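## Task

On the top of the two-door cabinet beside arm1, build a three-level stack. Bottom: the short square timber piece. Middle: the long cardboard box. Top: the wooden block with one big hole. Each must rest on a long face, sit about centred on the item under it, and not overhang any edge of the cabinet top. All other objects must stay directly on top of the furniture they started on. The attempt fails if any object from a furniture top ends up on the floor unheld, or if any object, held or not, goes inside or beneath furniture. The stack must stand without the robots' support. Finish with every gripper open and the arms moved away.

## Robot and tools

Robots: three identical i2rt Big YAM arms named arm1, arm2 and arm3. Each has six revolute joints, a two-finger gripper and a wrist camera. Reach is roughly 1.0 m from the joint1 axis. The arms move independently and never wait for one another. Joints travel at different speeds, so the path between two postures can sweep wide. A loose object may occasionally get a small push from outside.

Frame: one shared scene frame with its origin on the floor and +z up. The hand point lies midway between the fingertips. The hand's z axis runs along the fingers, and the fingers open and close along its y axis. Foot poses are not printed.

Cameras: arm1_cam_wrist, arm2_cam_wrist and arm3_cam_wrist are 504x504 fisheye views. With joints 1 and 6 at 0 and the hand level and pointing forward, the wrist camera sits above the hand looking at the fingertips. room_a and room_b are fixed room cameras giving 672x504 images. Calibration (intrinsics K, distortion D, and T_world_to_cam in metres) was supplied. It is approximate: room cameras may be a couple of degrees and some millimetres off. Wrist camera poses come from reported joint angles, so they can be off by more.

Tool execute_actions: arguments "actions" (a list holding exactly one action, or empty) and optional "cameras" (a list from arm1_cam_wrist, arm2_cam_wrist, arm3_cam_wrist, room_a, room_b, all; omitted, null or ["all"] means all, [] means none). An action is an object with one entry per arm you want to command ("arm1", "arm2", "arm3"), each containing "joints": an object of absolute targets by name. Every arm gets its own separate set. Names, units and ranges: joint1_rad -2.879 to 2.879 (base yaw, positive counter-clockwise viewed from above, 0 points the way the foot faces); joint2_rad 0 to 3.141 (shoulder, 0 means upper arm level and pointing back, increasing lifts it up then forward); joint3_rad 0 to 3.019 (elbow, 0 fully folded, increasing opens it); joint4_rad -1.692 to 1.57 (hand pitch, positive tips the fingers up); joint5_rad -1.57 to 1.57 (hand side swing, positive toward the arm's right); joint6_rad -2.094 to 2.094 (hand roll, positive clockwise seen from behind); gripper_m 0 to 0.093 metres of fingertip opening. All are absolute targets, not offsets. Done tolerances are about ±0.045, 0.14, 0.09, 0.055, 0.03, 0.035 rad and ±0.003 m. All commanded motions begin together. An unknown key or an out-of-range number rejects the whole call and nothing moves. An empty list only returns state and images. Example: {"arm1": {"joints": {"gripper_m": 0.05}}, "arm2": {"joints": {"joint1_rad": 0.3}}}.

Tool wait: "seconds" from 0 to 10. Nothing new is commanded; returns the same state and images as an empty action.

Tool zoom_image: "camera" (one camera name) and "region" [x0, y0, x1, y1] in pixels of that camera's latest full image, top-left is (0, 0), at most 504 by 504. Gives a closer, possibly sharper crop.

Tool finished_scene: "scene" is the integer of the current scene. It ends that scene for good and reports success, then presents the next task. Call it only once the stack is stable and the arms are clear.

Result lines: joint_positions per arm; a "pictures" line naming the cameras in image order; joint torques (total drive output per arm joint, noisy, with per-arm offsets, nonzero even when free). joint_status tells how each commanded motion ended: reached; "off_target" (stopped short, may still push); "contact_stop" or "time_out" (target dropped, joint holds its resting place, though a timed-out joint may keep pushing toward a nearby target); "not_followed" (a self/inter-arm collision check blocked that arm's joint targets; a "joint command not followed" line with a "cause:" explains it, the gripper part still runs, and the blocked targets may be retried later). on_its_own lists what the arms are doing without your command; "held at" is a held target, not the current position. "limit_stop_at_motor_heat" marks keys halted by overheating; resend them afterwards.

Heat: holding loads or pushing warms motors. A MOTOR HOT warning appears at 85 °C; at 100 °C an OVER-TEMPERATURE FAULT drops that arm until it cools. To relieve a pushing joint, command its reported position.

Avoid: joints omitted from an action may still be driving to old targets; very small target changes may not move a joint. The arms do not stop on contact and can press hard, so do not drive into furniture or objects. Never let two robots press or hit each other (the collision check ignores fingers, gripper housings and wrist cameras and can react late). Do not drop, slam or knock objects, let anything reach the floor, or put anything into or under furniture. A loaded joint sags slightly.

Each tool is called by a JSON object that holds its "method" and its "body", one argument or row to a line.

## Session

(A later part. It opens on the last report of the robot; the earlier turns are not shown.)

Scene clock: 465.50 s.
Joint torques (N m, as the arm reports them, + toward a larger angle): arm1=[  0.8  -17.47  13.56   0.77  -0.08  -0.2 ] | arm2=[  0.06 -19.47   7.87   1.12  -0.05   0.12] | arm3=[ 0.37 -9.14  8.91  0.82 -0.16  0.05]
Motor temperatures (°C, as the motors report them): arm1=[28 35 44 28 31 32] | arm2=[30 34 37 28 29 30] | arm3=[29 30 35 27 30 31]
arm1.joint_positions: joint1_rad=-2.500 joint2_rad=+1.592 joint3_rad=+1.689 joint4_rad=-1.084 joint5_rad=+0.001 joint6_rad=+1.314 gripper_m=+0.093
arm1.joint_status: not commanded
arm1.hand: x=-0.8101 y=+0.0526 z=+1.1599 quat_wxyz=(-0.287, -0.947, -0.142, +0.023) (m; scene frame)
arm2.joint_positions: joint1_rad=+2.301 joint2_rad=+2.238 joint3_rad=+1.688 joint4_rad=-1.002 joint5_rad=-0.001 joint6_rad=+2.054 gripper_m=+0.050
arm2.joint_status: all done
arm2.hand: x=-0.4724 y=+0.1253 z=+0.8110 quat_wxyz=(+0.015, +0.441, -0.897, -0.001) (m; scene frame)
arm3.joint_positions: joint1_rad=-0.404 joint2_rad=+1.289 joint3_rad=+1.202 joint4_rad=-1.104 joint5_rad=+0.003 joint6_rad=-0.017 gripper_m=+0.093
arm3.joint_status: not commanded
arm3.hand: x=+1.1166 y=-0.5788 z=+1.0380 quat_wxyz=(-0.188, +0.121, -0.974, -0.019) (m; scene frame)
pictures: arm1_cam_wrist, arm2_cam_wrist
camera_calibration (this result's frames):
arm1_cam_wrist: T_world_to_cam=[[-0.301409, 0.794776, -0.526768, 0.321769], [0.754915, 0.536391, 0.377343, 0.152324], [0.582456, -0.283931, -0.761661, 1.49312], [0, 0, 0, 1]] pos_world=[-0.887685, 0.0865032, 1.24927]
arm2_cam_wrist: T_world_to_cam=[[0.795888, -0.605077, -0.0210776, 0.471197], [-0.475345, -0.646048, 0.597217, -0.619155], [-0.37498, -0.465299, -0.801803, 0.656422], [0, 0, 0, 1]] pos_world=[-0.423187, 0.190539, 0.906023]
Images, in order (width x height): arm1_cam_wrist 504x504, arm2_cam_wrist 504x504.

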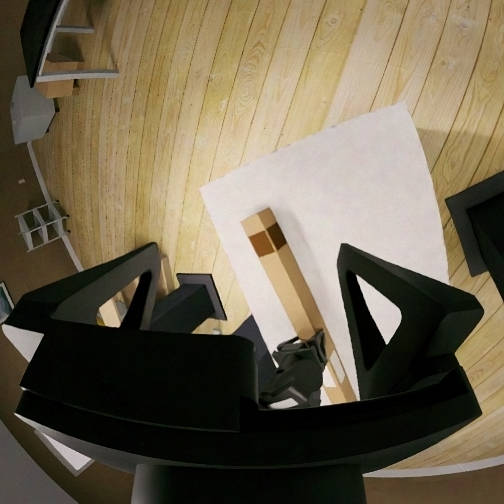

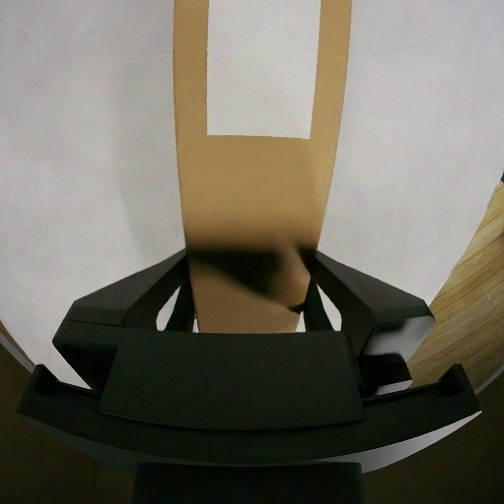

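{"method": "execute_actions", "body": {
  "actions": [],
  "cameras": ["arm1_cam_wrist", "room_a", "room_b"]
}}

{"method": "zoom_image", "body": {
  "camera": "room_b",
  "region": [140, 140, 340, 300]
}}

{"method": "zoom_image", "body": {
  "camera": "arm1_cam_wrist",
  "region": [190, 170, 400, 410]
}}

Scene clock: 469.83 s.
Joint torques (N m, as the arm reports them, + toward a larger angle): arm1=[  0.79 -17.45  13.55   0.76  -0.07  -0.2 ] | arm2=[ -0.74 -19.05   7.84   1.03  -0.05   0.14] | arm3=[ 0.6  -9.27  8.88  0.95 -0.16  0.04]
Motor temperatures (°C, as the motors report them): arm1=[28 35 44 28 31 32] | arm2=[30 34 37 28 29 30] | arm3=[29 30 35 27 30 31]
arm1.joint_positions: joint1_rad=-2.500 joint2_rad=+1.592 joint3_rad=+1.689 joint4_rad=-1.084 joint5_rad=+0.001 joint6_rad=+1.314 gripper_m=+0.093
arm1.joint_status: not commanded
arm1.hand: x=-0.8101 y=+0.0526 z=+1.1599 quat_wxyz=(-0.287, -0.947, -0.142, +0.023) (m; scene frame)
arm2.joint_positions: joint1_rad=+2.301 joint2_rad=+2.238 joint3_rad=+1.688 joint4_rad=-1.002 joint5_rad=-0.001 joint6_rad=+2.054 gripper_m=+0.050
arm2.joint_status: all done
arm2.hand: x=-0.4724 y=+0.1253 z=+0.8110 quat_wxyz=(+0.015, +0.441, -0.897, -0.001) (m; scene frame)
arm3.joint_positions: joint1_rad=-0.404 joint2_rad=+1.289 joint3_rad=+1.202 joint4_rad=-1.104 joint5_rad=+0.003 joint6_rad=-0.017 gripper_m=+0.093
arm3.joint_status: not commanded
arm3.hand: x=+1.1166 y=-0.5788 z=+1.0380 quat_wxyz=(-0.188, +0.121, -0.974, -0.019) (m; scene frame)
pictures: arm1_cam_wrist, room_a, room_b
camera_calibration (this result's frames):
arm1_cam_wrist: T_world_to_cam=[[-0.301409, 0.794776, -0.526768, 0.321769], [0.754915, 0.536391, 0.377343, 0.152324], [0.582456, -0.283931, -0.761661, 1.49312], [0, 0, 0, 1]] pos_world=[-0.887685, 0.0865032, 1.24927]
Images, in order (width x height): arm1_cam_wrist 504x504, room_a 672x504, room_b 672x504.

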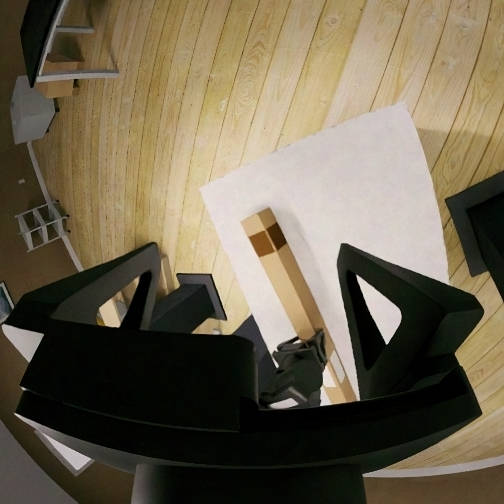

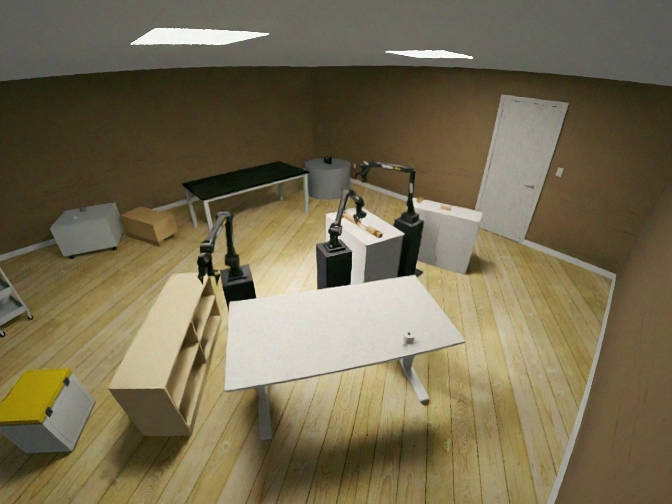

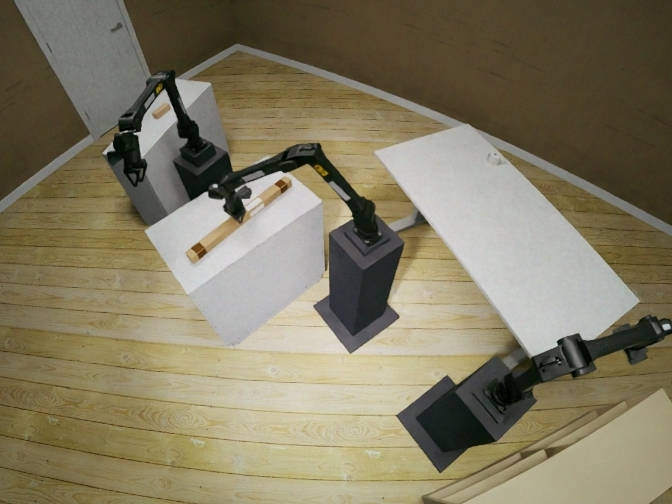

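Region (140, 140, 340, 300) of room_b's 672x504 image, scaled by 2.520, with more detail than that image has; it fills the top 403 rows of this view, and the rest is white.

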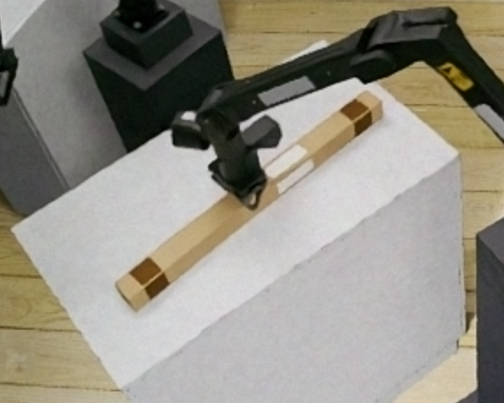

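Region (190, 170, 400, 410) of arm1_cam_wrist's 504x504 image, scaled by 2.100, with more detail than that image has; it fills the left 441 columns of this view, and the rest is white.

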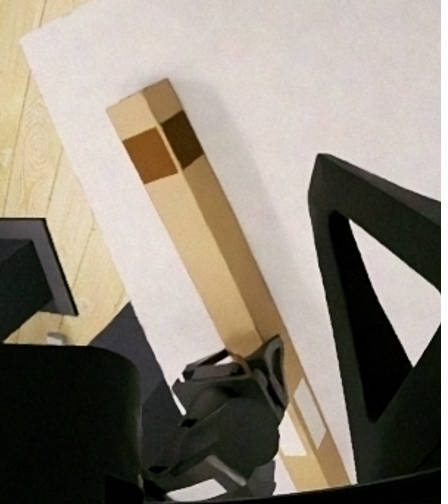

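{"method": "execute_actions", "body": {
  "actions": [
    {"arm2": {"joints": {"joint2_rad": 2.28, "joint4_rad": -1.085}}}
  ],
  "cameras": ["arm2_cam_wrist", "arm1_cam_wrist"]
}}

{"method": "zoom_image", "body": {
  "camera": "arm1_cam_wrist",
  "region": [190, 170, 400, 410]
}}

Scene clock: 480.53 s.
Joint torques (N m, as the arm reports them, + toward a larger angle): arm1=[  0.79 -17.43  13.56   0.76  -0.08  -0.2 ] | arm2=[  0.2  -18.57   7.81  -0.85  -0.03   0.15] | arm3=[ 0.58 -9.4   8.83  0.83 -0.11  0.09]
Motor temperatures (°C, as the motors report them): arm1=[28 35 44 28 31 32] | arm2=[30 34 37 28 29 30] | arm3=[29 30 35 27 30 31]
arm1.joint_positions: joint1_rad=-2.500 joint2_rad=+1.592 joint3_rad=+1.689 joint4_rad=-1.084 joint5_rad=+0.001 joint6_rad=+1.314 gripper_m=+0.093
arm1.joint_status: not commanded
arm1.hand: x=-0.8101 y=+0.0526 z=+1.1599 quat_wxyz=(-0.287, -0.947, -0.142, +0.023) (m; scene frame)
arm2.joint_positions: joint1_rad=+2.301 joint2_rad=+2.239 joint3_rad=+1.688 joint4_rad=-1.059 joint5_rad=-0.002 joint6_rad=+2.054 gripper_m=+0.050
arm2.joint_status: all done
arm2.hand: x=-0.4584 y=+0.1226 z=+0.8103 quat_wxyz=(-0.008, +0.441, -0.897, +0.017) (m; scene frame)
arm3.joint_positions: joint1_rad=-0.404 joint2_rad=+1.289 joint3_rad=+1.202 joint4_rad=-1.104 joint5_rad=+0.003 joint6_rad=-0.017 gripper_m=+0.093
arm3.joint_status: not commanded
arm3.hand: x=+1.1166 y=-0.5788 z=+1.0380 quat_wxyz=(-0.188, +0.121, -0.974, -0.019) (m; scene frame)
pictures: arm1_cam_wrist, arm2_cam_wrist
camera_calibration (this result's frames):
arm1_cam_wrist: T_world_to_cam=[[-0.301409, 0.794776, -0.526768, 0.321769], [0.754915, 0.536391, 0.377343, 0.152324], [0.582456, -0.283931, -0.761661, 1.49312], [0, 0, 0, 1]] pos_world=[-0.887685, 0.0865032, 1.24927]
arm2_cam_wrist: T_world_to_cam=[[0.79568, -0.604907, 0.0313232, 0.41582], [-0.508879, -0.639528, 0.576234, -0.613007], [-0.328536, -0.474438, -0.816684, 0.694404], [0, 0, 0, 1]] pos_world=[-0.414669, 0.188949, 0.90732]
Images, in order (width x height): arm1_cam_wrist 504x504, arm2_cam_wrist 504x504.

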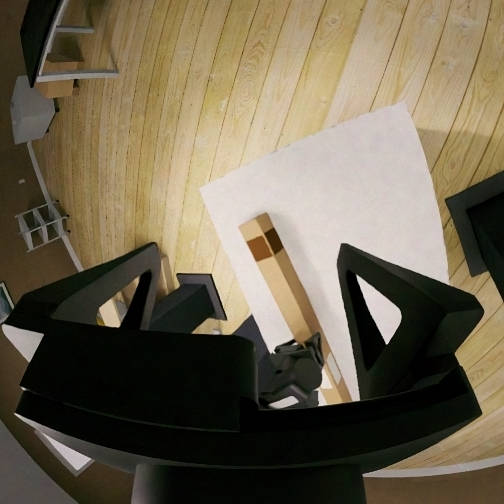

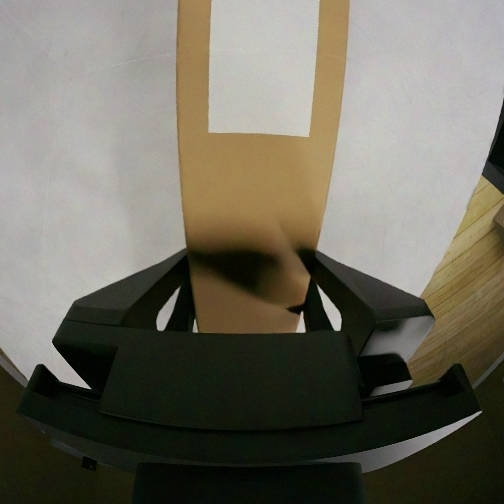

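Region (190, 170, 400, 410) of arm1_cam_wrist's 504x504 image, scaled by 2.100, with more detail than that image has; it fills the left 441 columns of this view, and the rest is white.

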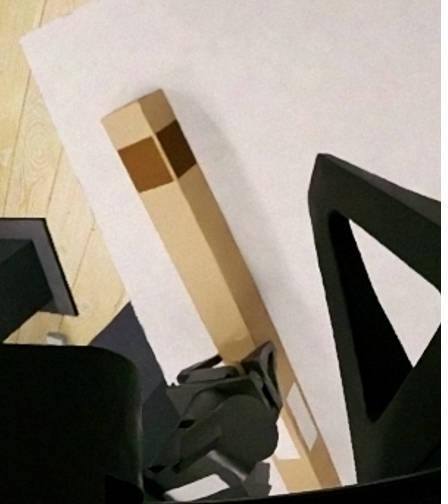

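{"method": "execute_actions", "body": {
  "actions": [
    {"arm2": {"joints": {"joint2_rad": 2.235, "joint4_rad": -1.06, "gripper_m": 0.093}}}
  ],
  "cameras": ["arm2_cam_wrist"]
}}

{"method": "execute_actions", "body": {
  "actions": [
    {"arm2": {"joints": {"joint2_rad": 2.1}}}
  ],
  "cameras": ["arm1_cam_wrist"]
}}

Scene clock: 484.13 s.
Joint torques (N m, as the arm reports them, + toward a larger angle): arm1=[  0.83 -17.46  13.55   0.76  -0.07  -0.2 ] | arm2=[  0.17 -22.7    7.88   0.19  -0.02   0.12] | arm3=[ 1.02 -9.17  9.02  0.84 -0.14  0.05]
Motor temperatures (°C, as the motors report them): arm1=[28 35 44 28 31 32] | arm2=[30 34 36 28 29 30] | arm3=[29 30 35 27 30 31]
arm1.joint_positions: joint1_rad=-2.500 joint2_rad=+1.592 joint3_rad=+1.689 joint4_rad=-1.084 joint5_rad=+0.001 joint6_rad=+1.314 gripper_m=+0.093
arm1.joint_status: not commanded
arm1.hand: x=-0.8101 y=+0.0526 z=+1.1599 quat_wxyz=(-0.287, -0.947, -0.142, +0.023) (m; scene frame)
arm2.joint_positions: joint1_rad=+2.301 joint2_rad=+2.238 joint3_rad=+1.688 joint4_rad=-1.059 joint5_rad=-0.002 joint6_rad=+2.054 gripper_m=+0.093
arm2.joint_status: all done
arm2.hand: x=-0.4585 y=+0.1226 z=+0.8108 quat_wxyz=(-0.008, +0.441, -0.897, +0.017) (m; scene frame)
arm3.joint_positions: joint1_rad=-0.404 joint2_rad=+1.289 joint3_rad=+1.202 joint4_rad=-1.104 joint5_rad=+0.003 joint6_rad=-0.017 gripper_m=+0.093
arm3.joint_status: not commanded
arm3.hand: x=+1.1166 y=-0.5788 z=+1.0380 quat_wxyz=(-0.188, +0.121, -0.974, -0.019) (m; scene frame)
pictures: arm2_cam_wrist
camera_calibration (this result's frames):
arm2_cam_wrist: T_world_to_cam=[[0.795927, -0.604617, 0.0306452, 0.416563], [-0.508204, -0.639786, 0.576544, -0.613233], [-0.328982, -0.47446, -0.816491, 0.694393], [0, 0, 0, 1]] pos_world=[-0.414759, 0.188985, 0.907756]
Images, in order (width x height): arm2_cam_wrist 504x504.

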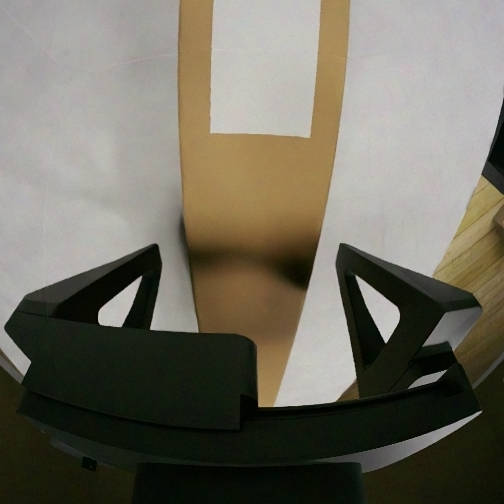

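Scene clock: 485.27 s.
Joint torques (N m, as the arm reports them, + toward a larger angle): arm1=[  0.79 -17.45  13.56   0.76  -0.08  -0.2 ] | arm2=[  0.21 -19.43   8.92   0.45  -0.02   0.08] | arm3=[ 0.62 -9.03  8.89  0.95 -0.12  0.07]
Motor temperatures (°C, as the motors report them): arm1=[28 35 44 28 31 32] | arm2=[30 34 36 28 29 30] | arm3=[29 30 35 27 30 31]
arm1.joint_positions: joint1_rad=-2.500 joint2_rad=+1.592 joint3_rad=+1.689 joint4_rad=-1.084 joint5_rad=+0.001 joint6_rad=+1.314 gripper_m=+0.093
arm1.joint_status: not commanded
arm1.hand: x=-0.8101 y=+0.0526 z=+1.1599 quat_wxyz=(-0.287, -0.947, -0.142, +0.023) (m; scene frame)
arm2.joint_positions: joint1_rad=+2.301 joint2_rad=+2.075 joint3_rad=+1.688 joint4_rad=-1.059 joint5_rad=-0.002 joint6_rad=+2.054 gripper_m=+0.093
arm2.joint_status: all done
arm2.hand: x=-0.4801 y=+0.1280 z=+0.9113 quat_wxyz=(+0.058, +0.440, -0.896, -0.031) (m; scene frame)
arm3.joint_positions: joint1_rad=-0.404 joint2_rad=+1.289 joint3_rad=+1.202 joint4_rad=-1.104 joint5_rad=+0.003 joint6_rad=-0.017 gripper_m=+0.093
arm3.joint_status: not commanded
arm3.hand: x=+1.1166 y=-0.5788 z=+1.0380 quat_wxyz=(-0.188, +0.121, -0.974, -0.019) (m; scene frame)
pictures: arm1_cam_wrist
camera_calibration (this result's frames):
arm1_cam_wrist: T_world_to_cam=[[-0.301409, 0.794776, -0.526768, 0.321769], [0.754915, 0.536391, 0.377343, 0.152324], [0.582456, -0.283931, -0.761661, 1.49312], [0, 0, 0, 1]] pos_world=[-0.887685, 0.0865032, 1.24927]
Images, in order (width x height): arm1_cam_wrist 504x504.

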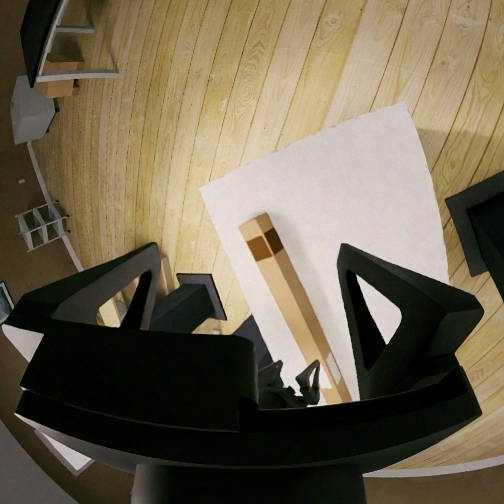

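{"method": "execute_actions", "body": {
  "actions": [
    {"arm2": {"joints": {"joint1_rad": 1.2, "joint2_rad": 1.2, "joint3_rad": 1.1, "joint6_rad": 1.0}}, "arm1": {"joints": {"joint1_rad": -1.89, "joint2_rad": 2.05, "joint3_rad": 1.84, "joint4_rad": -1.157}}}
  ],
  "cameras": ["arm1_cam_wrist", "room_b"]
}}

Scene clock: 506.67 s.
Joint torques (N m, as the arm reports them, + toward a larger angle): arm1=[  1.55 -23.55  12.29   0.23   0.    -0.14] | arm2=[ 0.86 -7.37  8.5   1.15 -0.15 -0.08] | arm3=[ 0.67 -9.24  8.88  0.87 -0.14  0.08]
Motor temperatures (°C, as the motors report them): arm1=[28 35 44 28 31 32] | arm2=[30 34 37 28 29 30] | arm3=[29 30 35 27 30 31]
arm1.joint_positions: joint1_rad=-1.899 joint2_rad=+2.046 joint3_rad=+1.810 joint4_rad=-1.153 joint5_rad=+0.000 joint6_rad=+1.312 gripper_m=+0.093
arm1.joint_status: all done
arm1.hand: x=-0.4293 y=+0.1303 z=+0.9313 quat_wxyz=(-0.092, -0.895, -0.435, -0.025) (m; scene frame)
arm2.joint_positions: joint1_rad=+1.201 joint2_rad=+1.187 joint3_rad=+1.115 joint4_rad=-1.059 joint5_rad=+0.002 joint6_rad=+1.008 gripper_m=+0.093
arm2.joint_status: all done
arm2.hand: x=+0.0355 y=+0.4287 z=+1.1186 quat_wxyz=(-0.023, +0.406, -0.889, -0.211) (m; scene frame)
arm3.joint_positions: joint1_rad=-0.404 joint2_rad=+1.289 joint3_rad=+1.202 joint4_rad=-1.104 joint5_rad=+0.003 joint6_rad=-0.017 gripper_m=+0.093
arm3.joint_status: not commanded
arm3.hand: x=+1.1166 y=-0.5788 z=+1.0380 quat_wxyz=(-0.188, +0.121, -0.974, -0.019) (m; scene frame)
pictures: arm1_cam_wrist, room_b
camera_calibration (this result's frames):
arm1_cam_wrist: T_world_to_cam=[[-0.788027, 0.589832, -0.176386, -0.254163], [0.423269, 0.727127, 0.540491, -0.409761], [0.447054, 0.351262, -0.822653, 1.03516], [0, 0, 0, 1]] pos_world=[-0.48962, 0.0842485, 1.02822]
Images, in order (width x height): arm1_cam_wrist 504x504, room_b 672x504.

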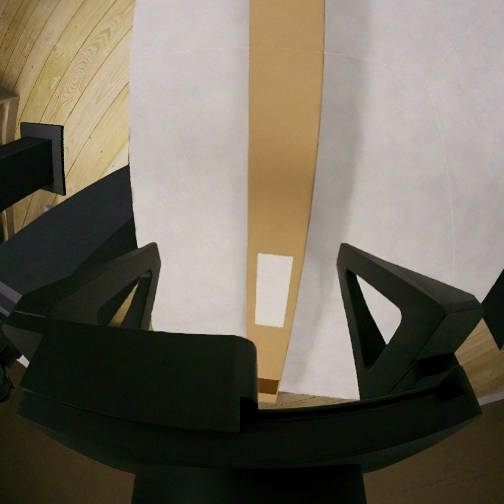

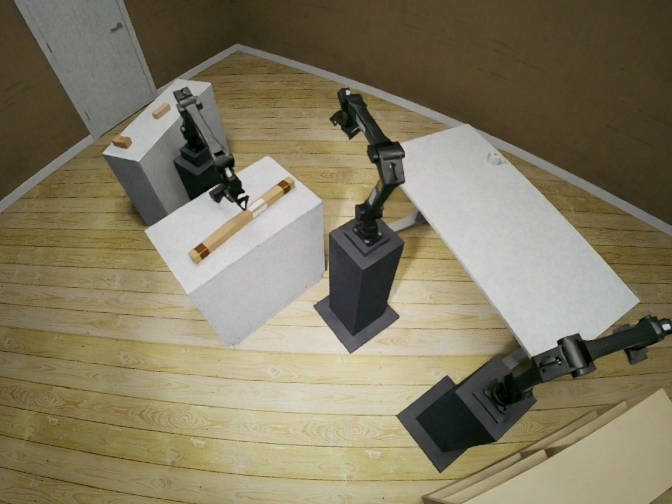

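{"method": "zoom_image", "body": {
  "camera": "room_b",
  "region": [180, 165, 310, 275]
}}

Region (180, 165, 310, 275) of room_b's 672x504 image, scaled by 3.877, with more detail than that image has; it fills the top 426 rows of this view, and the rest is white.

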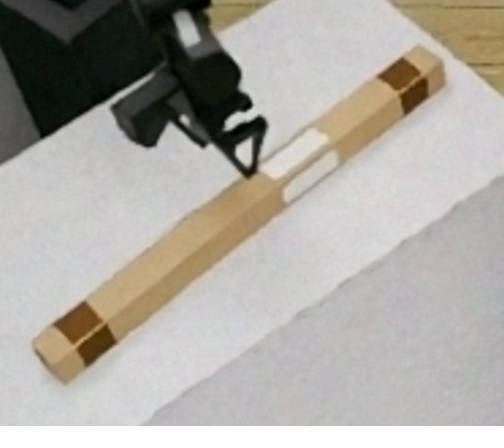

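{"method": "execute_actions", "body": {
  "actions": [
    {"arm1": {"joints": {"joint1_rad": -1.868, "joint2_rad": 2.215}}}
  ],
  "cameras": ["arm1_cam_wrist"]
}}

Scene clock: 527.30 s.
Joint torques (N m, as the arm reports them, + toward a larger angle): arm1=[  1.06 -25.77  10.91  -0.02   0.01  -0.13] | arm2=[ 0.61 -7.54  8.51  1.09 -0.16 -0.07] | arm3=[ 0.8  -9.42  8.9   0.79 -0.17  0.04]
Motor temperatures (°C, as the motors report them): arm1=[28 36 44 28 31 32] | arm2=[30 33 37 28 29 30] | arm3=[29 30 35 27 30 31]
arm1.joint_positions: joint1_rad=-1.871 joint2_rad=+2.223 joint3_rad=+1.816 joint4_rad=-1.154 joint5_rad=+0.000 joint6_rad=+1.312 gripper_m=+0.093
arm1.joint_status: all done
arm1.hand: x=-0.4207 y=+0.1515 z=+0.8198 quat_wxyz=(-0.008, -0.893, -0.450, -0.009) (m; scene frame)
arm2.joint_positions: joint1_rad=+1.201 joint2_rad=+1.187 joint3_rad=+1.115 joint4_rad=-1.059 joint5_rad=+0.002 joint6_rad=+1.008 gripper_m=+0.093
arm2.joint_status: not commanded
arm2.hand: x=+0.0355 y=+0.4287 z=+1.1186 quat_wxyz=(-0.023, +0.406, -0.889, -0.211) (m; scene frame)
arm3.joint_positions: joint1_rad=-0.404 joint2_rad=+1.289 joint3_rad=+1.202 joint4_rad=-1.104 joint5_rad=+0.003 joint6_rad=-0.017 gripper_m=+0.093
arm3.joint_status: not commanded
arm3.hand: x=+1.1166 y=-0.5788 z=+1.0380 quat_wxyz=(-0.188, +0.121, -0.974, -0.019) (m; scene frame)
pictures: arm1_cam_wrist
camera_calibration (this result's frames):
arm1_cam_wrist: T_world_to_cam=[[-0.815422, 0.578735, -0.0123269, -0.423887], [0.462115, 0.663636, 0.588249, -0.38177], [0.348621, 0.473975, -0.808586, 0.8606], [0, 0, 0, 1]] pos_world=[-0.469249, 0.0907722, 0.91522]
Images, in order (width x height): arm1_cam_wrist 504x504.

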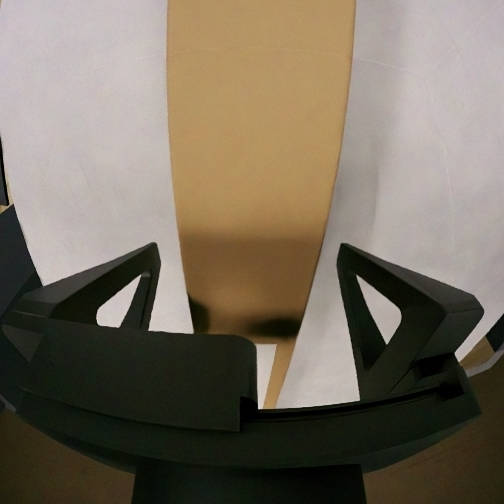

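{"method": "execute_actions", "body": {
  "actions": []
}}

Scene clock: 545.60 s.
Joint torques (N m, as the arm reports them, + toward a larger angle): arm1=[  1.11 -26.25  10.8   -0.02   0.01  -0.13] | arm2=[ 0.47 -7.57  8.53  1.09 -0.14 -0.07] | arm3=[ 1.08 -9.41  8.88  0.87 -0.16  0.07]
Motor temperatures (°C, as the motors report them): arm1=[28 37 43 28 31 32] | arm2=[30 32 37 28 29 30] | arm3=[29 30 35 27 30 31]
arm1.joint_positions: joint1_rad=-1.871 joint2_rad=+2.223 joint3_rad=+1.816 joint4_rad=-1.154 joint5_rad=+0.000 joint6_rad=+1.312 gripper_m=+0.093
arm1.joint_status: all done
arm1.hand: x=-0.4207 y=+0.1515 z=+0.8198 quat_wxyz=(-0.008, -0.893, -0.450, -0.009) (m; scene frame)
arm2.joint_positions: joint1_rad=+1.201 joint2_rad=+1.187 joint3_rad=+1.115 joint4_rad=-1.059 joint5_rad=+0.002 joint6_rad=+1.008 gripper_m=+0.093
arm2.joint_status: not commanded
arm2.hand: x=+0.0355 y=+0.4287 z=+1.1186 quat_wxyz=(-0.023, +0.406, -0.889, -0.211) (m; scene frame)
arm3.joint_positions: joint1_rad=-0.404 joint2_rad=+1.289 joint3_rad=+1.202 joint4_rad=-1.104 joint5_rad=+0.003 joint6_rad=-0.017 gripper_m=+0.093
arm3.joint_status: not commanded
arm3.hand: x=+1.1166 y=-0.5788 z=+1.0380 quat_wxyz=(-0.188, +0.121, -0.974, -0.019) (m; scene frame)
pictures: arm1_cam_wrist, arm2_cam_wrist, arm3_cam_wrist, room_a, room_b
camera_calibration (this result's frames):
arm1_cam_wrist: T_world_to_cam=[[-0.815422, 0.578735, -0.0123269, -0.423887], [0.462115, 0.663636, 0.588249, -0.38177], [0.348621, 0.473975, -0.808586, 0.8606], [0, 0, 0, 1]] pos_world=[-0.469249, 0.0907722, 0.91522]
arm2_cam_wrist: T_world_to_cam=[[0.735568, -0.573037, -0.361343, 0.626067], [-0.46425, -0.814834, 0.347156, -0.013748], [-0.493368, -0.0876036, -0.865398, 1.14818], [0, 0, 0, 1]] pos_world=[0.0995759, 0.448142, 1.22463]
arm3_cam_wrist: T_world_to_cam=[[0.25005, -0.968146, 0.0129496, -0.852404], [-0.939419, -0.239349, 0.245365, 0.657004], [-0.234449, -0.0735185, -0.969344, 1.35165], [0, 0, 0, 1]] pos_world=[1.14724, -0.568627, 1.16005]
Images, in order (width x height): arm1_cam_wrist 504x504, arm2_cam_wrist 504x504, arm3_cam_wrist 504x504, room_a 672x504, room_b 672x504.

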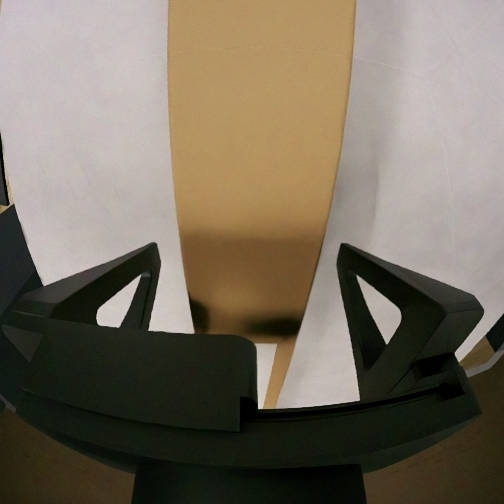

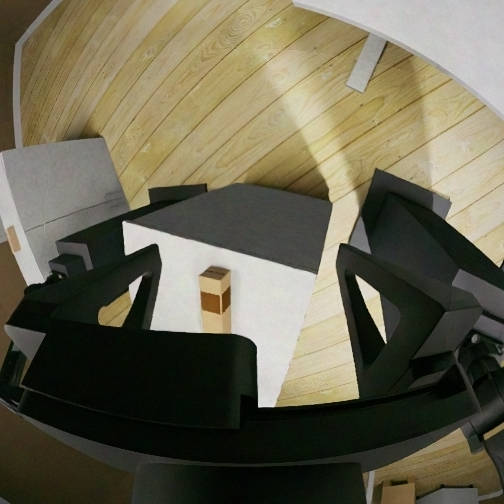

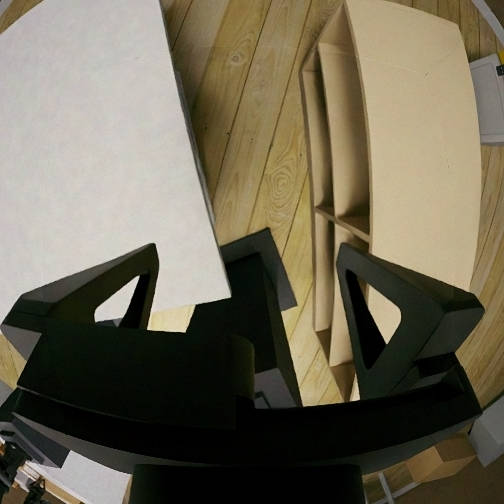

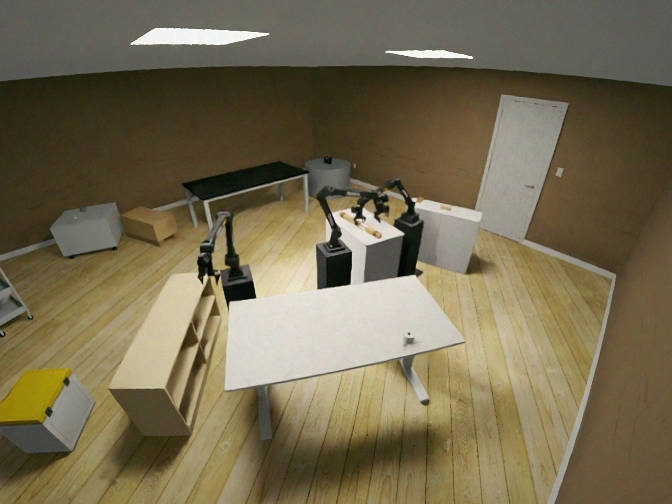

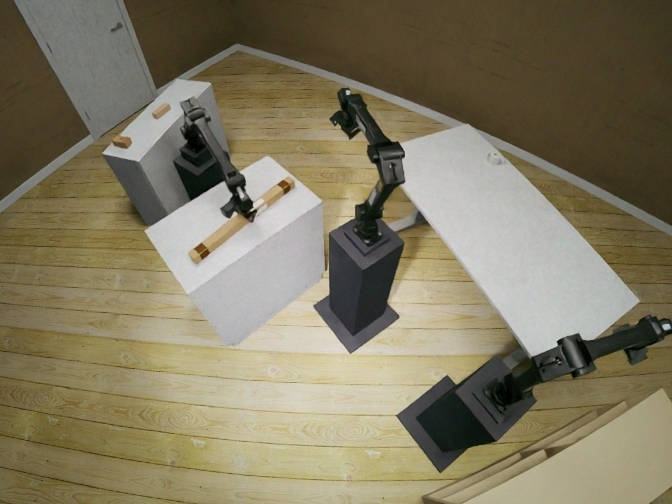

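{"method": "execute_actions", "body": {
  "actions": [
    {"arm1": {"joints": {"gripper_m": 0.025}}, "arm2": {"joints": {"joint1_rad": 0.2}}}
  ],
  "cameras": ["arm1_cam_wrist"]
}}

{"method": "execute_actions", "body": {
  "actions": [
    {"arm1": {"joints": {"joint2_rad": 1.95}}}
  ],
  "cameras": ["arm1_cam_wrist", "room_b"]
}}

Scene clock: 550.80 s.
Joint torques (N m, as the arm reports them, + toward a larger angle): arm1=[  1.12 -26.28  10.79  -0.02   0.01  -0.1 ] | arm2=[ 0.36 -8.17  8.52  1.12 -0.11 -0.07] | arm3=[ 0.38 -9.15  8.88  0.85 -0.12  0.06]
Motor temperatures (°C, as the motors report them): arm1=[28 37 43 28 31 32] | arm2=[30 32 37 28 29 30] | arm3=[29 30 35 27 30 31]
arm1.joint_positions: joint1_rad=-1.871 joint2_rad=+2.223 joint3_rad=+1.816 joint4_rad=-1.154 joint5_rad=+0.000 joint6_rad=+1.310 gripper_m=+0.049
arm1.joint_status: gripper_m off_target (ended at +0.049, target +0.025)
arm1.hand: x=-0.4207 y=+0.1515 z=+0.8198 quat_wxyz=(-0.008, -0.892, -0.451, -0.009) (m; scene frame)
arm2.joint_positions: joint1_rad=+0.202 joint2_rad=+1.191 joint3_rad=+1.115 joint4_rad=-1.059 joint5_rad=+0.000 joint6_rad=+1.006 gripper_m=+0.093
arm2.joint_status: all done
arm2.hand: x=+0.4378 y=+0.3458 z=+1.1148 quat_wxyz=(-0.124, -0.067, -0.976, -0.167) (m; scene frame)
arm3.joint_positions: joint1_rad=-0.404 joint2_rad=+1.289 joint3_rad=+1.202 joint4_rad=-1.104 joint5_rad=+0.003 joint6_rad=-0.017 gripper_m=+0.093
arm3.joint_status: not commanded
arm3.hand: x=+1.1166 y=-0.5788 z=+1.0380 quat_wxyz=(-0.188, +0.121, -0.974, -0.019) (m; scene frame)
pictures: arm1_cam_wrist
camera_calibration (this result's frames):
arm1_cam_wrist: T_world_to_cam=[[-0.816745, 0.576867, -0.0123456, -0.424145], [0.460603, 0.664722, 0.588209, -0.382538], [0.347525, 0.47473, -0.808615, 0.860048], [0, 0, 0, 1]] pos_world=[-0.469108, 0.0906661, 0.915223]
Images, in order (width x height): arm1_cam_wrist 504x504.

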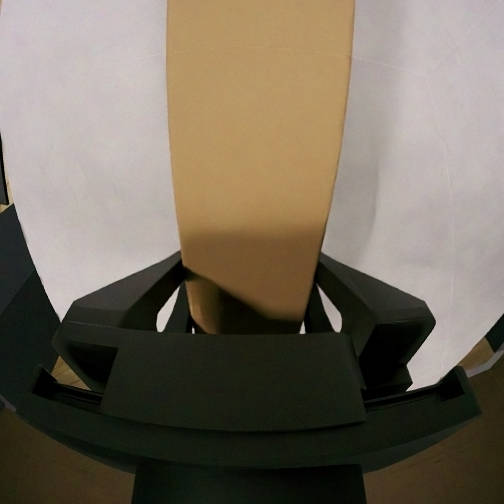

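Scene clock: 552.30 s.
Joint torques (N m, as the arm reports them, + toward a larger angle): arm1=[  1.06 -24.12  11.43   0.46   0.01  -0.13] | arm2=[ 0.42 -7.94  8.49  1.13 -0.09 -0.06] | arm3=[ 0.9  -9.24  8.9   0.84 -0.16  0.04]
Motor temperatures (°C, as the motors report them): arm1=[28 37 43 28 31 32] | arm2=[30 32 37 28 29 30] | arm3=[29 30 35 27 30 31]
arm1.joint_positions: joint1_rad=-1.871 joint2_rad=+1.963 joint3_rad=+1.823 joint4_rad=-1.154 joint5_rad=+0.000 joint6_rad=+1.310 gripper_m=+0.049
arm1.joint_status: all done
arm1.hand: x=-0.4136 y=+0.1390 z=+0.9913 quat_wxyz=(-0.138, -0.884, -0.446, -0.036) (m; scene frame)
arm2.joint_positions: joint1_rad=+0.202 joint2_rad=+1.191 joint3_rad=+1.115 joint4_rad=-1.059 joint5_rad=+0.000 joint6_rad=+1.006 gripper_m=+0.093
arm2.joint_status: not commanded
arm2.hand: x=+0.4378 y=+0.3458 z=+1.1148 quat_wxyz=(-0.124, -0.067, -0.976, -0.167) (m; scene frame)
arm3.joint_positions: joint1_rad=-0.404 joint2_rad=+1.289 joint3_rad=+1.202 joint4_rad=-1.104 joint5_rad=+0.003 joint6_rad=-0.016 gripper_m=+0.093
arm3.joint_status: not commanded
arm3.hand: x=+1.1166 y=-0.5788 z=+1.0380 quat_wxyz=(-0.188, +0.121, -0.975, -0.019) (m; scene frame)
pictures: arm1_cam_wrist, room_b
camera_calibration (this result's frames):
arm1_cam_wrist: T_world_to_cam=[[-0.791463, 0.550697, -0.265177, -0.14429], [0.371417, 0.777886, 0.506895, -0.450323], [0.485423, 0.302697, -0.820206, 1.09459], [0, 0, 0, 1]] pos_world=[-0.478282, 0.0984305, 1.08779]
Images, in order (width x height): arm1_cam_wrist 504x504, room_b 672x504.

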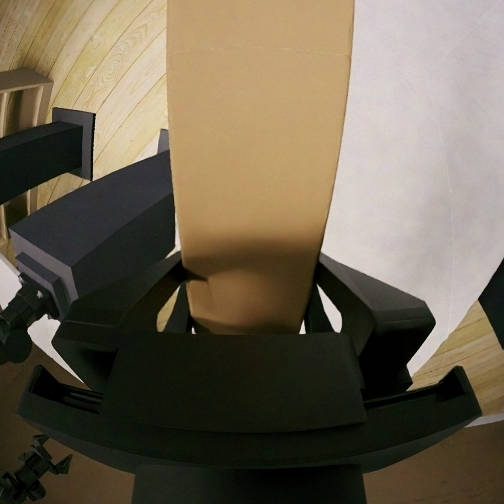

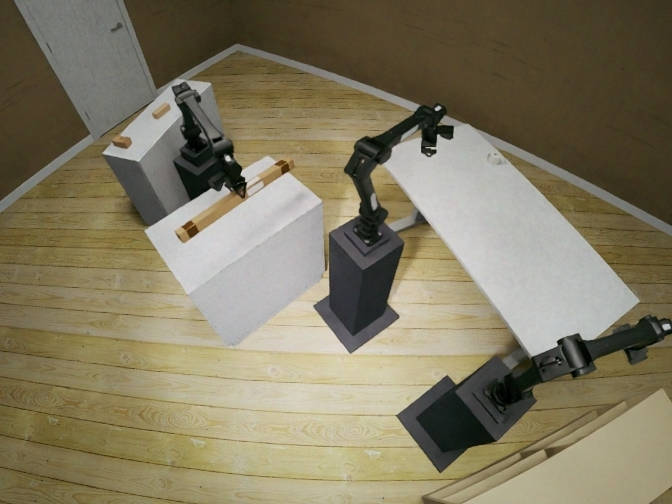

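{"method": "execute_actions", "body": {
  "actions": [
    {"arm1": {"joints": {"joint1_rad": 1.36, "joint2_rad": 1.88, "joint3_rad": 1.615, "joint4_rad": -1.125, "joint6_rad": 1.06}}}
  ],
  "cameras": ["arm1_cam_wrist", "room_b", "room_a"]
}}

Scene clock: 569.57 s.
Joint torques (N m, as the arm reports them, + toward a larger angle): arm1=[ -0.74 -23.72   9.59   0.24   0.07  -0.12] | arm2=[ 0.24 -8.24  8.37  1.09 -0.08 -0.03] | arm3=[ 0.61 -9.65  8.9   0.82 -0.12  0.11]
Motor temperatures (°C, as the motors report them): arm1=[28 37 43 28 31 32] | arm2=[30 32 37 28 29 30] | arm3=[29 30 35 27 30 31]
arm1.joint_positions: joint1_rad=+1.368 joint2_rad=+1.897 joint3_rad=+1.611 joint4_rad=-1.122 joint5_rad=-0.002 joint6_rad=+1.070 gripper_m=+0.049
arm1.joint_status: all done
arm1.hand: x=-1.2620 y=+1.1055 z=+0.9309 quat_wxyz=(+0.005, +0.593, -0.802, -0.076) (m; scene frame)
arm2.joint_positions: joint1_rad=+0.202 joint2_rad=+1.191 joint3_rad=+1.115 joint4_rad=-1.059 joint5_rad=+0.000 joint6_rad=+1.006 gripper_m=+0.093
arm2.joint_status: not commanded
arm2.hand: x=+0.4378 y=+0.3458 z=+1.1148 quat_wxyz=(-0.124, -0.067, -0.976, -0.167) (m; scene frame)
arm3.joint_positions: joint1_rad=-0.404 joint2_rad=+1.289 joint3_rad=+1.202 joint4_rad=-1.104 joint5_rad=+0.003 joint6_rad=-0.016 gripper_m=+0.093
arm3.joint_status: not commanded
arm3.hand: x=+1.1166 y=-0.5788 z=+1.0380 quat_wxyz=(-0.188, +0.121, -0.975, -0.019) (m; scene frame)
pictures: arm1_cam_wrist, room_a, room_b
camera_calibration (this result's frames):
arm1_cam_wrist: T_world_to_cam=[[0.956673, -0.266913, -0.116336, 1.60743], [-0.173814, -0.844081, 0.507264, 0.248192], [-0.233592, -0.465065, -0.853903, 1.13705], [0, 0, 0, 1]] pos_world=[-1.22904, 1.16734, 1.03203]
Images, in order (width x height): arm1_cam_wrist 504x504, room_a 672x504, room_b 672x504.

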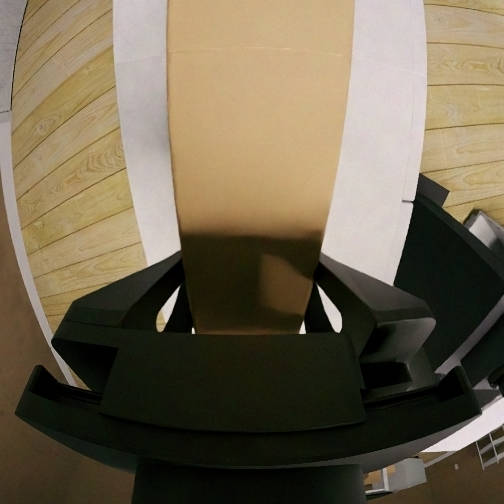

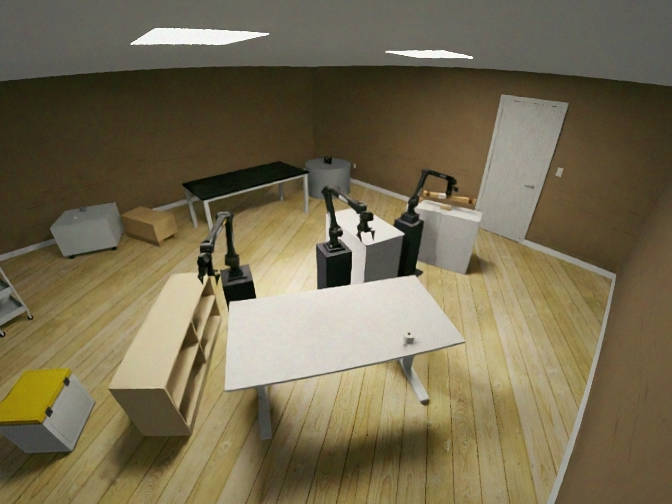

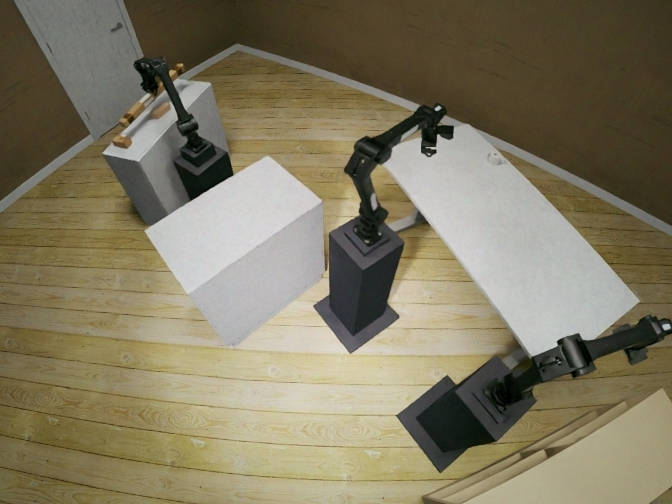

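{"method": "execute_actions", "body": {
  "actions": [
    {"arm1": {"joints": {"joint1_rad": 1.34, "joint2_rad": 1.98, "joint3_rad": 1.585}}}
  ],
  "cameras": ["arm1_cam_wrist", "room_b"]
}}

Scene clock: 577.30 s.
Joint torques (N m, as the arm reports them, + toward a larger angle): arm1=[ -0.85 -24.56   9.88   0.1    0.06  -0.11] | arm2=[ 0.38 -7.9   8.55  1.08 -0.09 -0.04] | arm3=[ 0.26 -9.45  8.75  0.78 -0.14  0.08]
Motor temperatures (°C, as the motors report them): arm1=[28 37 42 28 31 32] | arm2=[30 32 37 28 29 30] | arm3=[29 30 35 27 30 31]
arm1.joint_positions: joint1_rad=+1.345 joint2_rad=+1.998 joint3_rad=+1.571 joint4_rad=-1.122 joint5_rad=-0.002 joint6_rad=+1.070 gripper_m=+0.049
arm1.joint_status: all done
arm1.hand: x=-1.2370 y=+1.1002 z=+0.8574 quat_wxyz=(-0.005, +0.585, -0.811, -0.006) (m; scene frame)
arm2.joint_positions: joint1_rad=+0.202 joint2_rad=+1.191 joint3_rad=+1.115 joint4_rad=-1.059 joint5_rad=+0.000 joint6_rad=+1.006 gripper_m=+0.093
arm2.joint_status: not commanded
arm2.hand: x=+0.4378 y=+0.3458 z=+1.1148 quat_wxyz=(-0.124, -0.067, -0.976, -0.167) (m; scene frame)
arm3.joint_positions: joint1_rad=-0.404 joint2_rad=+1.289 joint3_rad=+1.202 joint4_rad=-1.104 joint5_rad=+0.003 joint6_rad=-0.016 gripper_m=+0.093
arm3.joint_status: not commanded
arm3.hand: x=+1.1166 y=-0.5788 z=+1.0380 quat_wxyz=(-0.188, +0.121, -0.975, -0.019) (m; scene frame)
pictures: arm1_cam_wrist, room_b
camera_calibration (this result's frames):
arm1_cam_wrist: T_world_to_cam=[[0.955247, -0.295764, 0.00523802, 1.49928], [-0.245935, -0.784222, 0.569659, 0.0768246], [-0.164377, -0.545454, -0.821864, 1.22432], [0, 0, 0, 1]] pos_world=[-1.21204, 1.17149, 0.954604]
Images, in order (width x height): arm1_cam_wrist 504x504, room_b 672x504.

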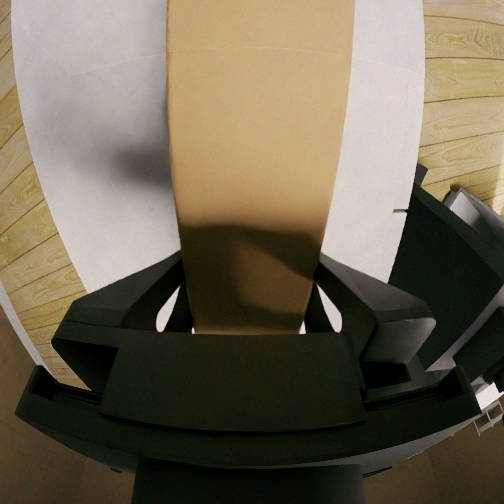

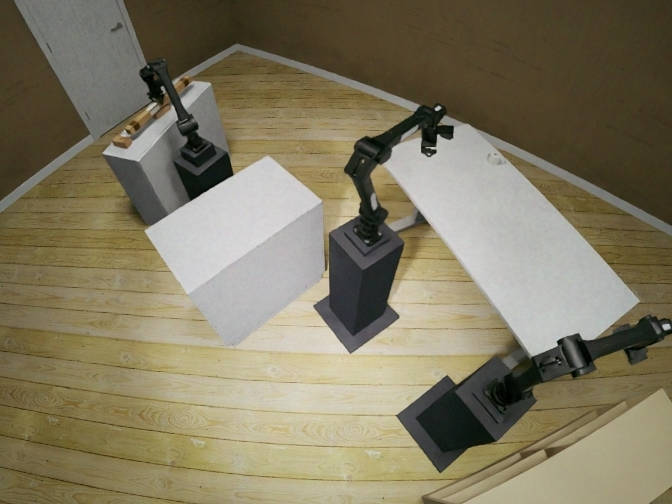

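{"method": "execute_actions", "body": {
  "actions": [
    {"arm1": {"joints": {"joint2_rad": 2.02, "joint4_rad": -1.095}}}
  ],
  "cameras": ["arm1_cam_wrist", "room_b"]
}}

Scene clock: 582.00 s.
Joint torques (N m, as the arm reports them, + toward a larger angle): arm1=[ -0.29 -22.37   9.63   0.51   0.09  -0.1 ] | arm2=[ 0.3  -8.27  8.45  1.06 -0.08 -0.06] | arm3=[ 0.7  -8.98  8.93  0.89 -0.15  0.05]
Motor temperatures (°C, as the motors report them): arm1=[28 37 42 28 31 32] | arm2=[30 32 37 28 29 30] | arm3=[29 29 35 27 30 31]
arm1.joint_positions: joint1_rad=+1.345 joint2_rad=+2.016 joint3_rad=+1.571 joint4_rad=-1.104 joint5_rad=-0.002 joint6_rad=+1.070 gripper_m=+0.049
arm1.joint_status: all done
arm1.hand: x=-1.2388 y=+1.1023 z=+0.8472 quat_wxyz=(-0.005, +0.585, -0.811, -0.006) (m; scene frame)
arm2.joint_positions: joint1_rad=+0.202 joint2_rad=+1.191 joint3_rad=+1.115 joint4_rad=-1.059 joint5_rad=+0.000 joint6_rad=+1.006 gripper_m=+0.093
arm2.joint_status: not commanded
arm2.hand: x=+0.4378 y=+0.3458 z=+1.1148 quat_wxyz=(-0.124, -0.067, -0.976, -0.167) (m; scene frame)
arm3.joint_positions: joint1_rad=-0.404 joint2_rad=+1.289 joint3_rad=+1.202 joint4_rad=-1.104 joint5_rad=+0.003 joint6_rad=-0.016 gripper_m=+0.093
arm3.joint_status: not commanded
arm3.hand: x=+1.1166 y=-0.5788 z=+1.0380 quat_wxyz=(-0.188, +0.121, -0.975, -0.019) (m; scene frame)
pictures: arm1_cam_wrist, room_b
camera_calibration (this result's frames):
arm1_cam_wrist: T_world_to_cam=[[0.95525, -0.29576, 0.0049071, 1.50193], [-0.245783, -0.784382, 0.569504, 0.0843379], [-0.164588, -0.545225, -0.821974, 1.21635], [0, 0, 0, 1]] pos_world=[-1.21379, 1.17355, 0.94441]
Images, in order (width x height): arm1_cam_wrist 504x504, room_b 672x504.

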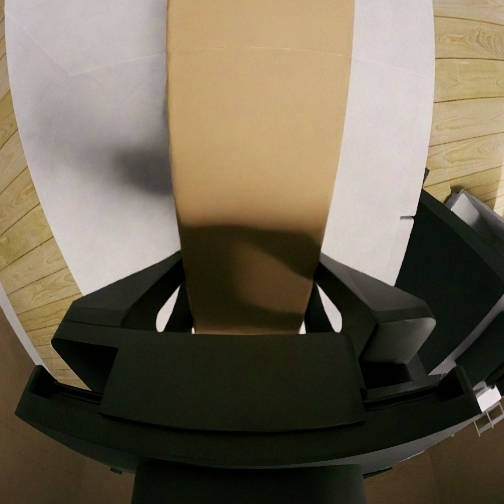

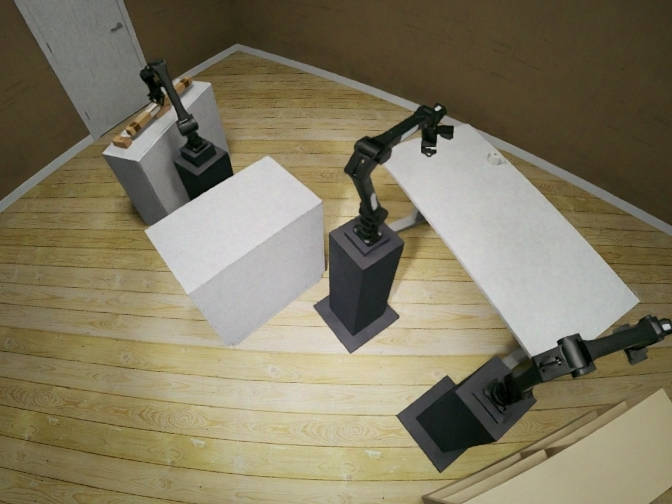

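{"method": "zoom_image", "body": {
  "camera": "room_b",
  "region": [90, 50, 240, 170]
}}

Region (90, 50, 240, 170) of room_b's 672x504 image, scaled by 3.360, with more detail than that image has; it fills the top 403 rows of this view, and the rest is white.

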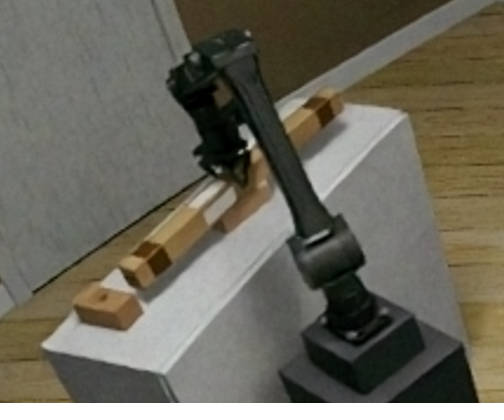

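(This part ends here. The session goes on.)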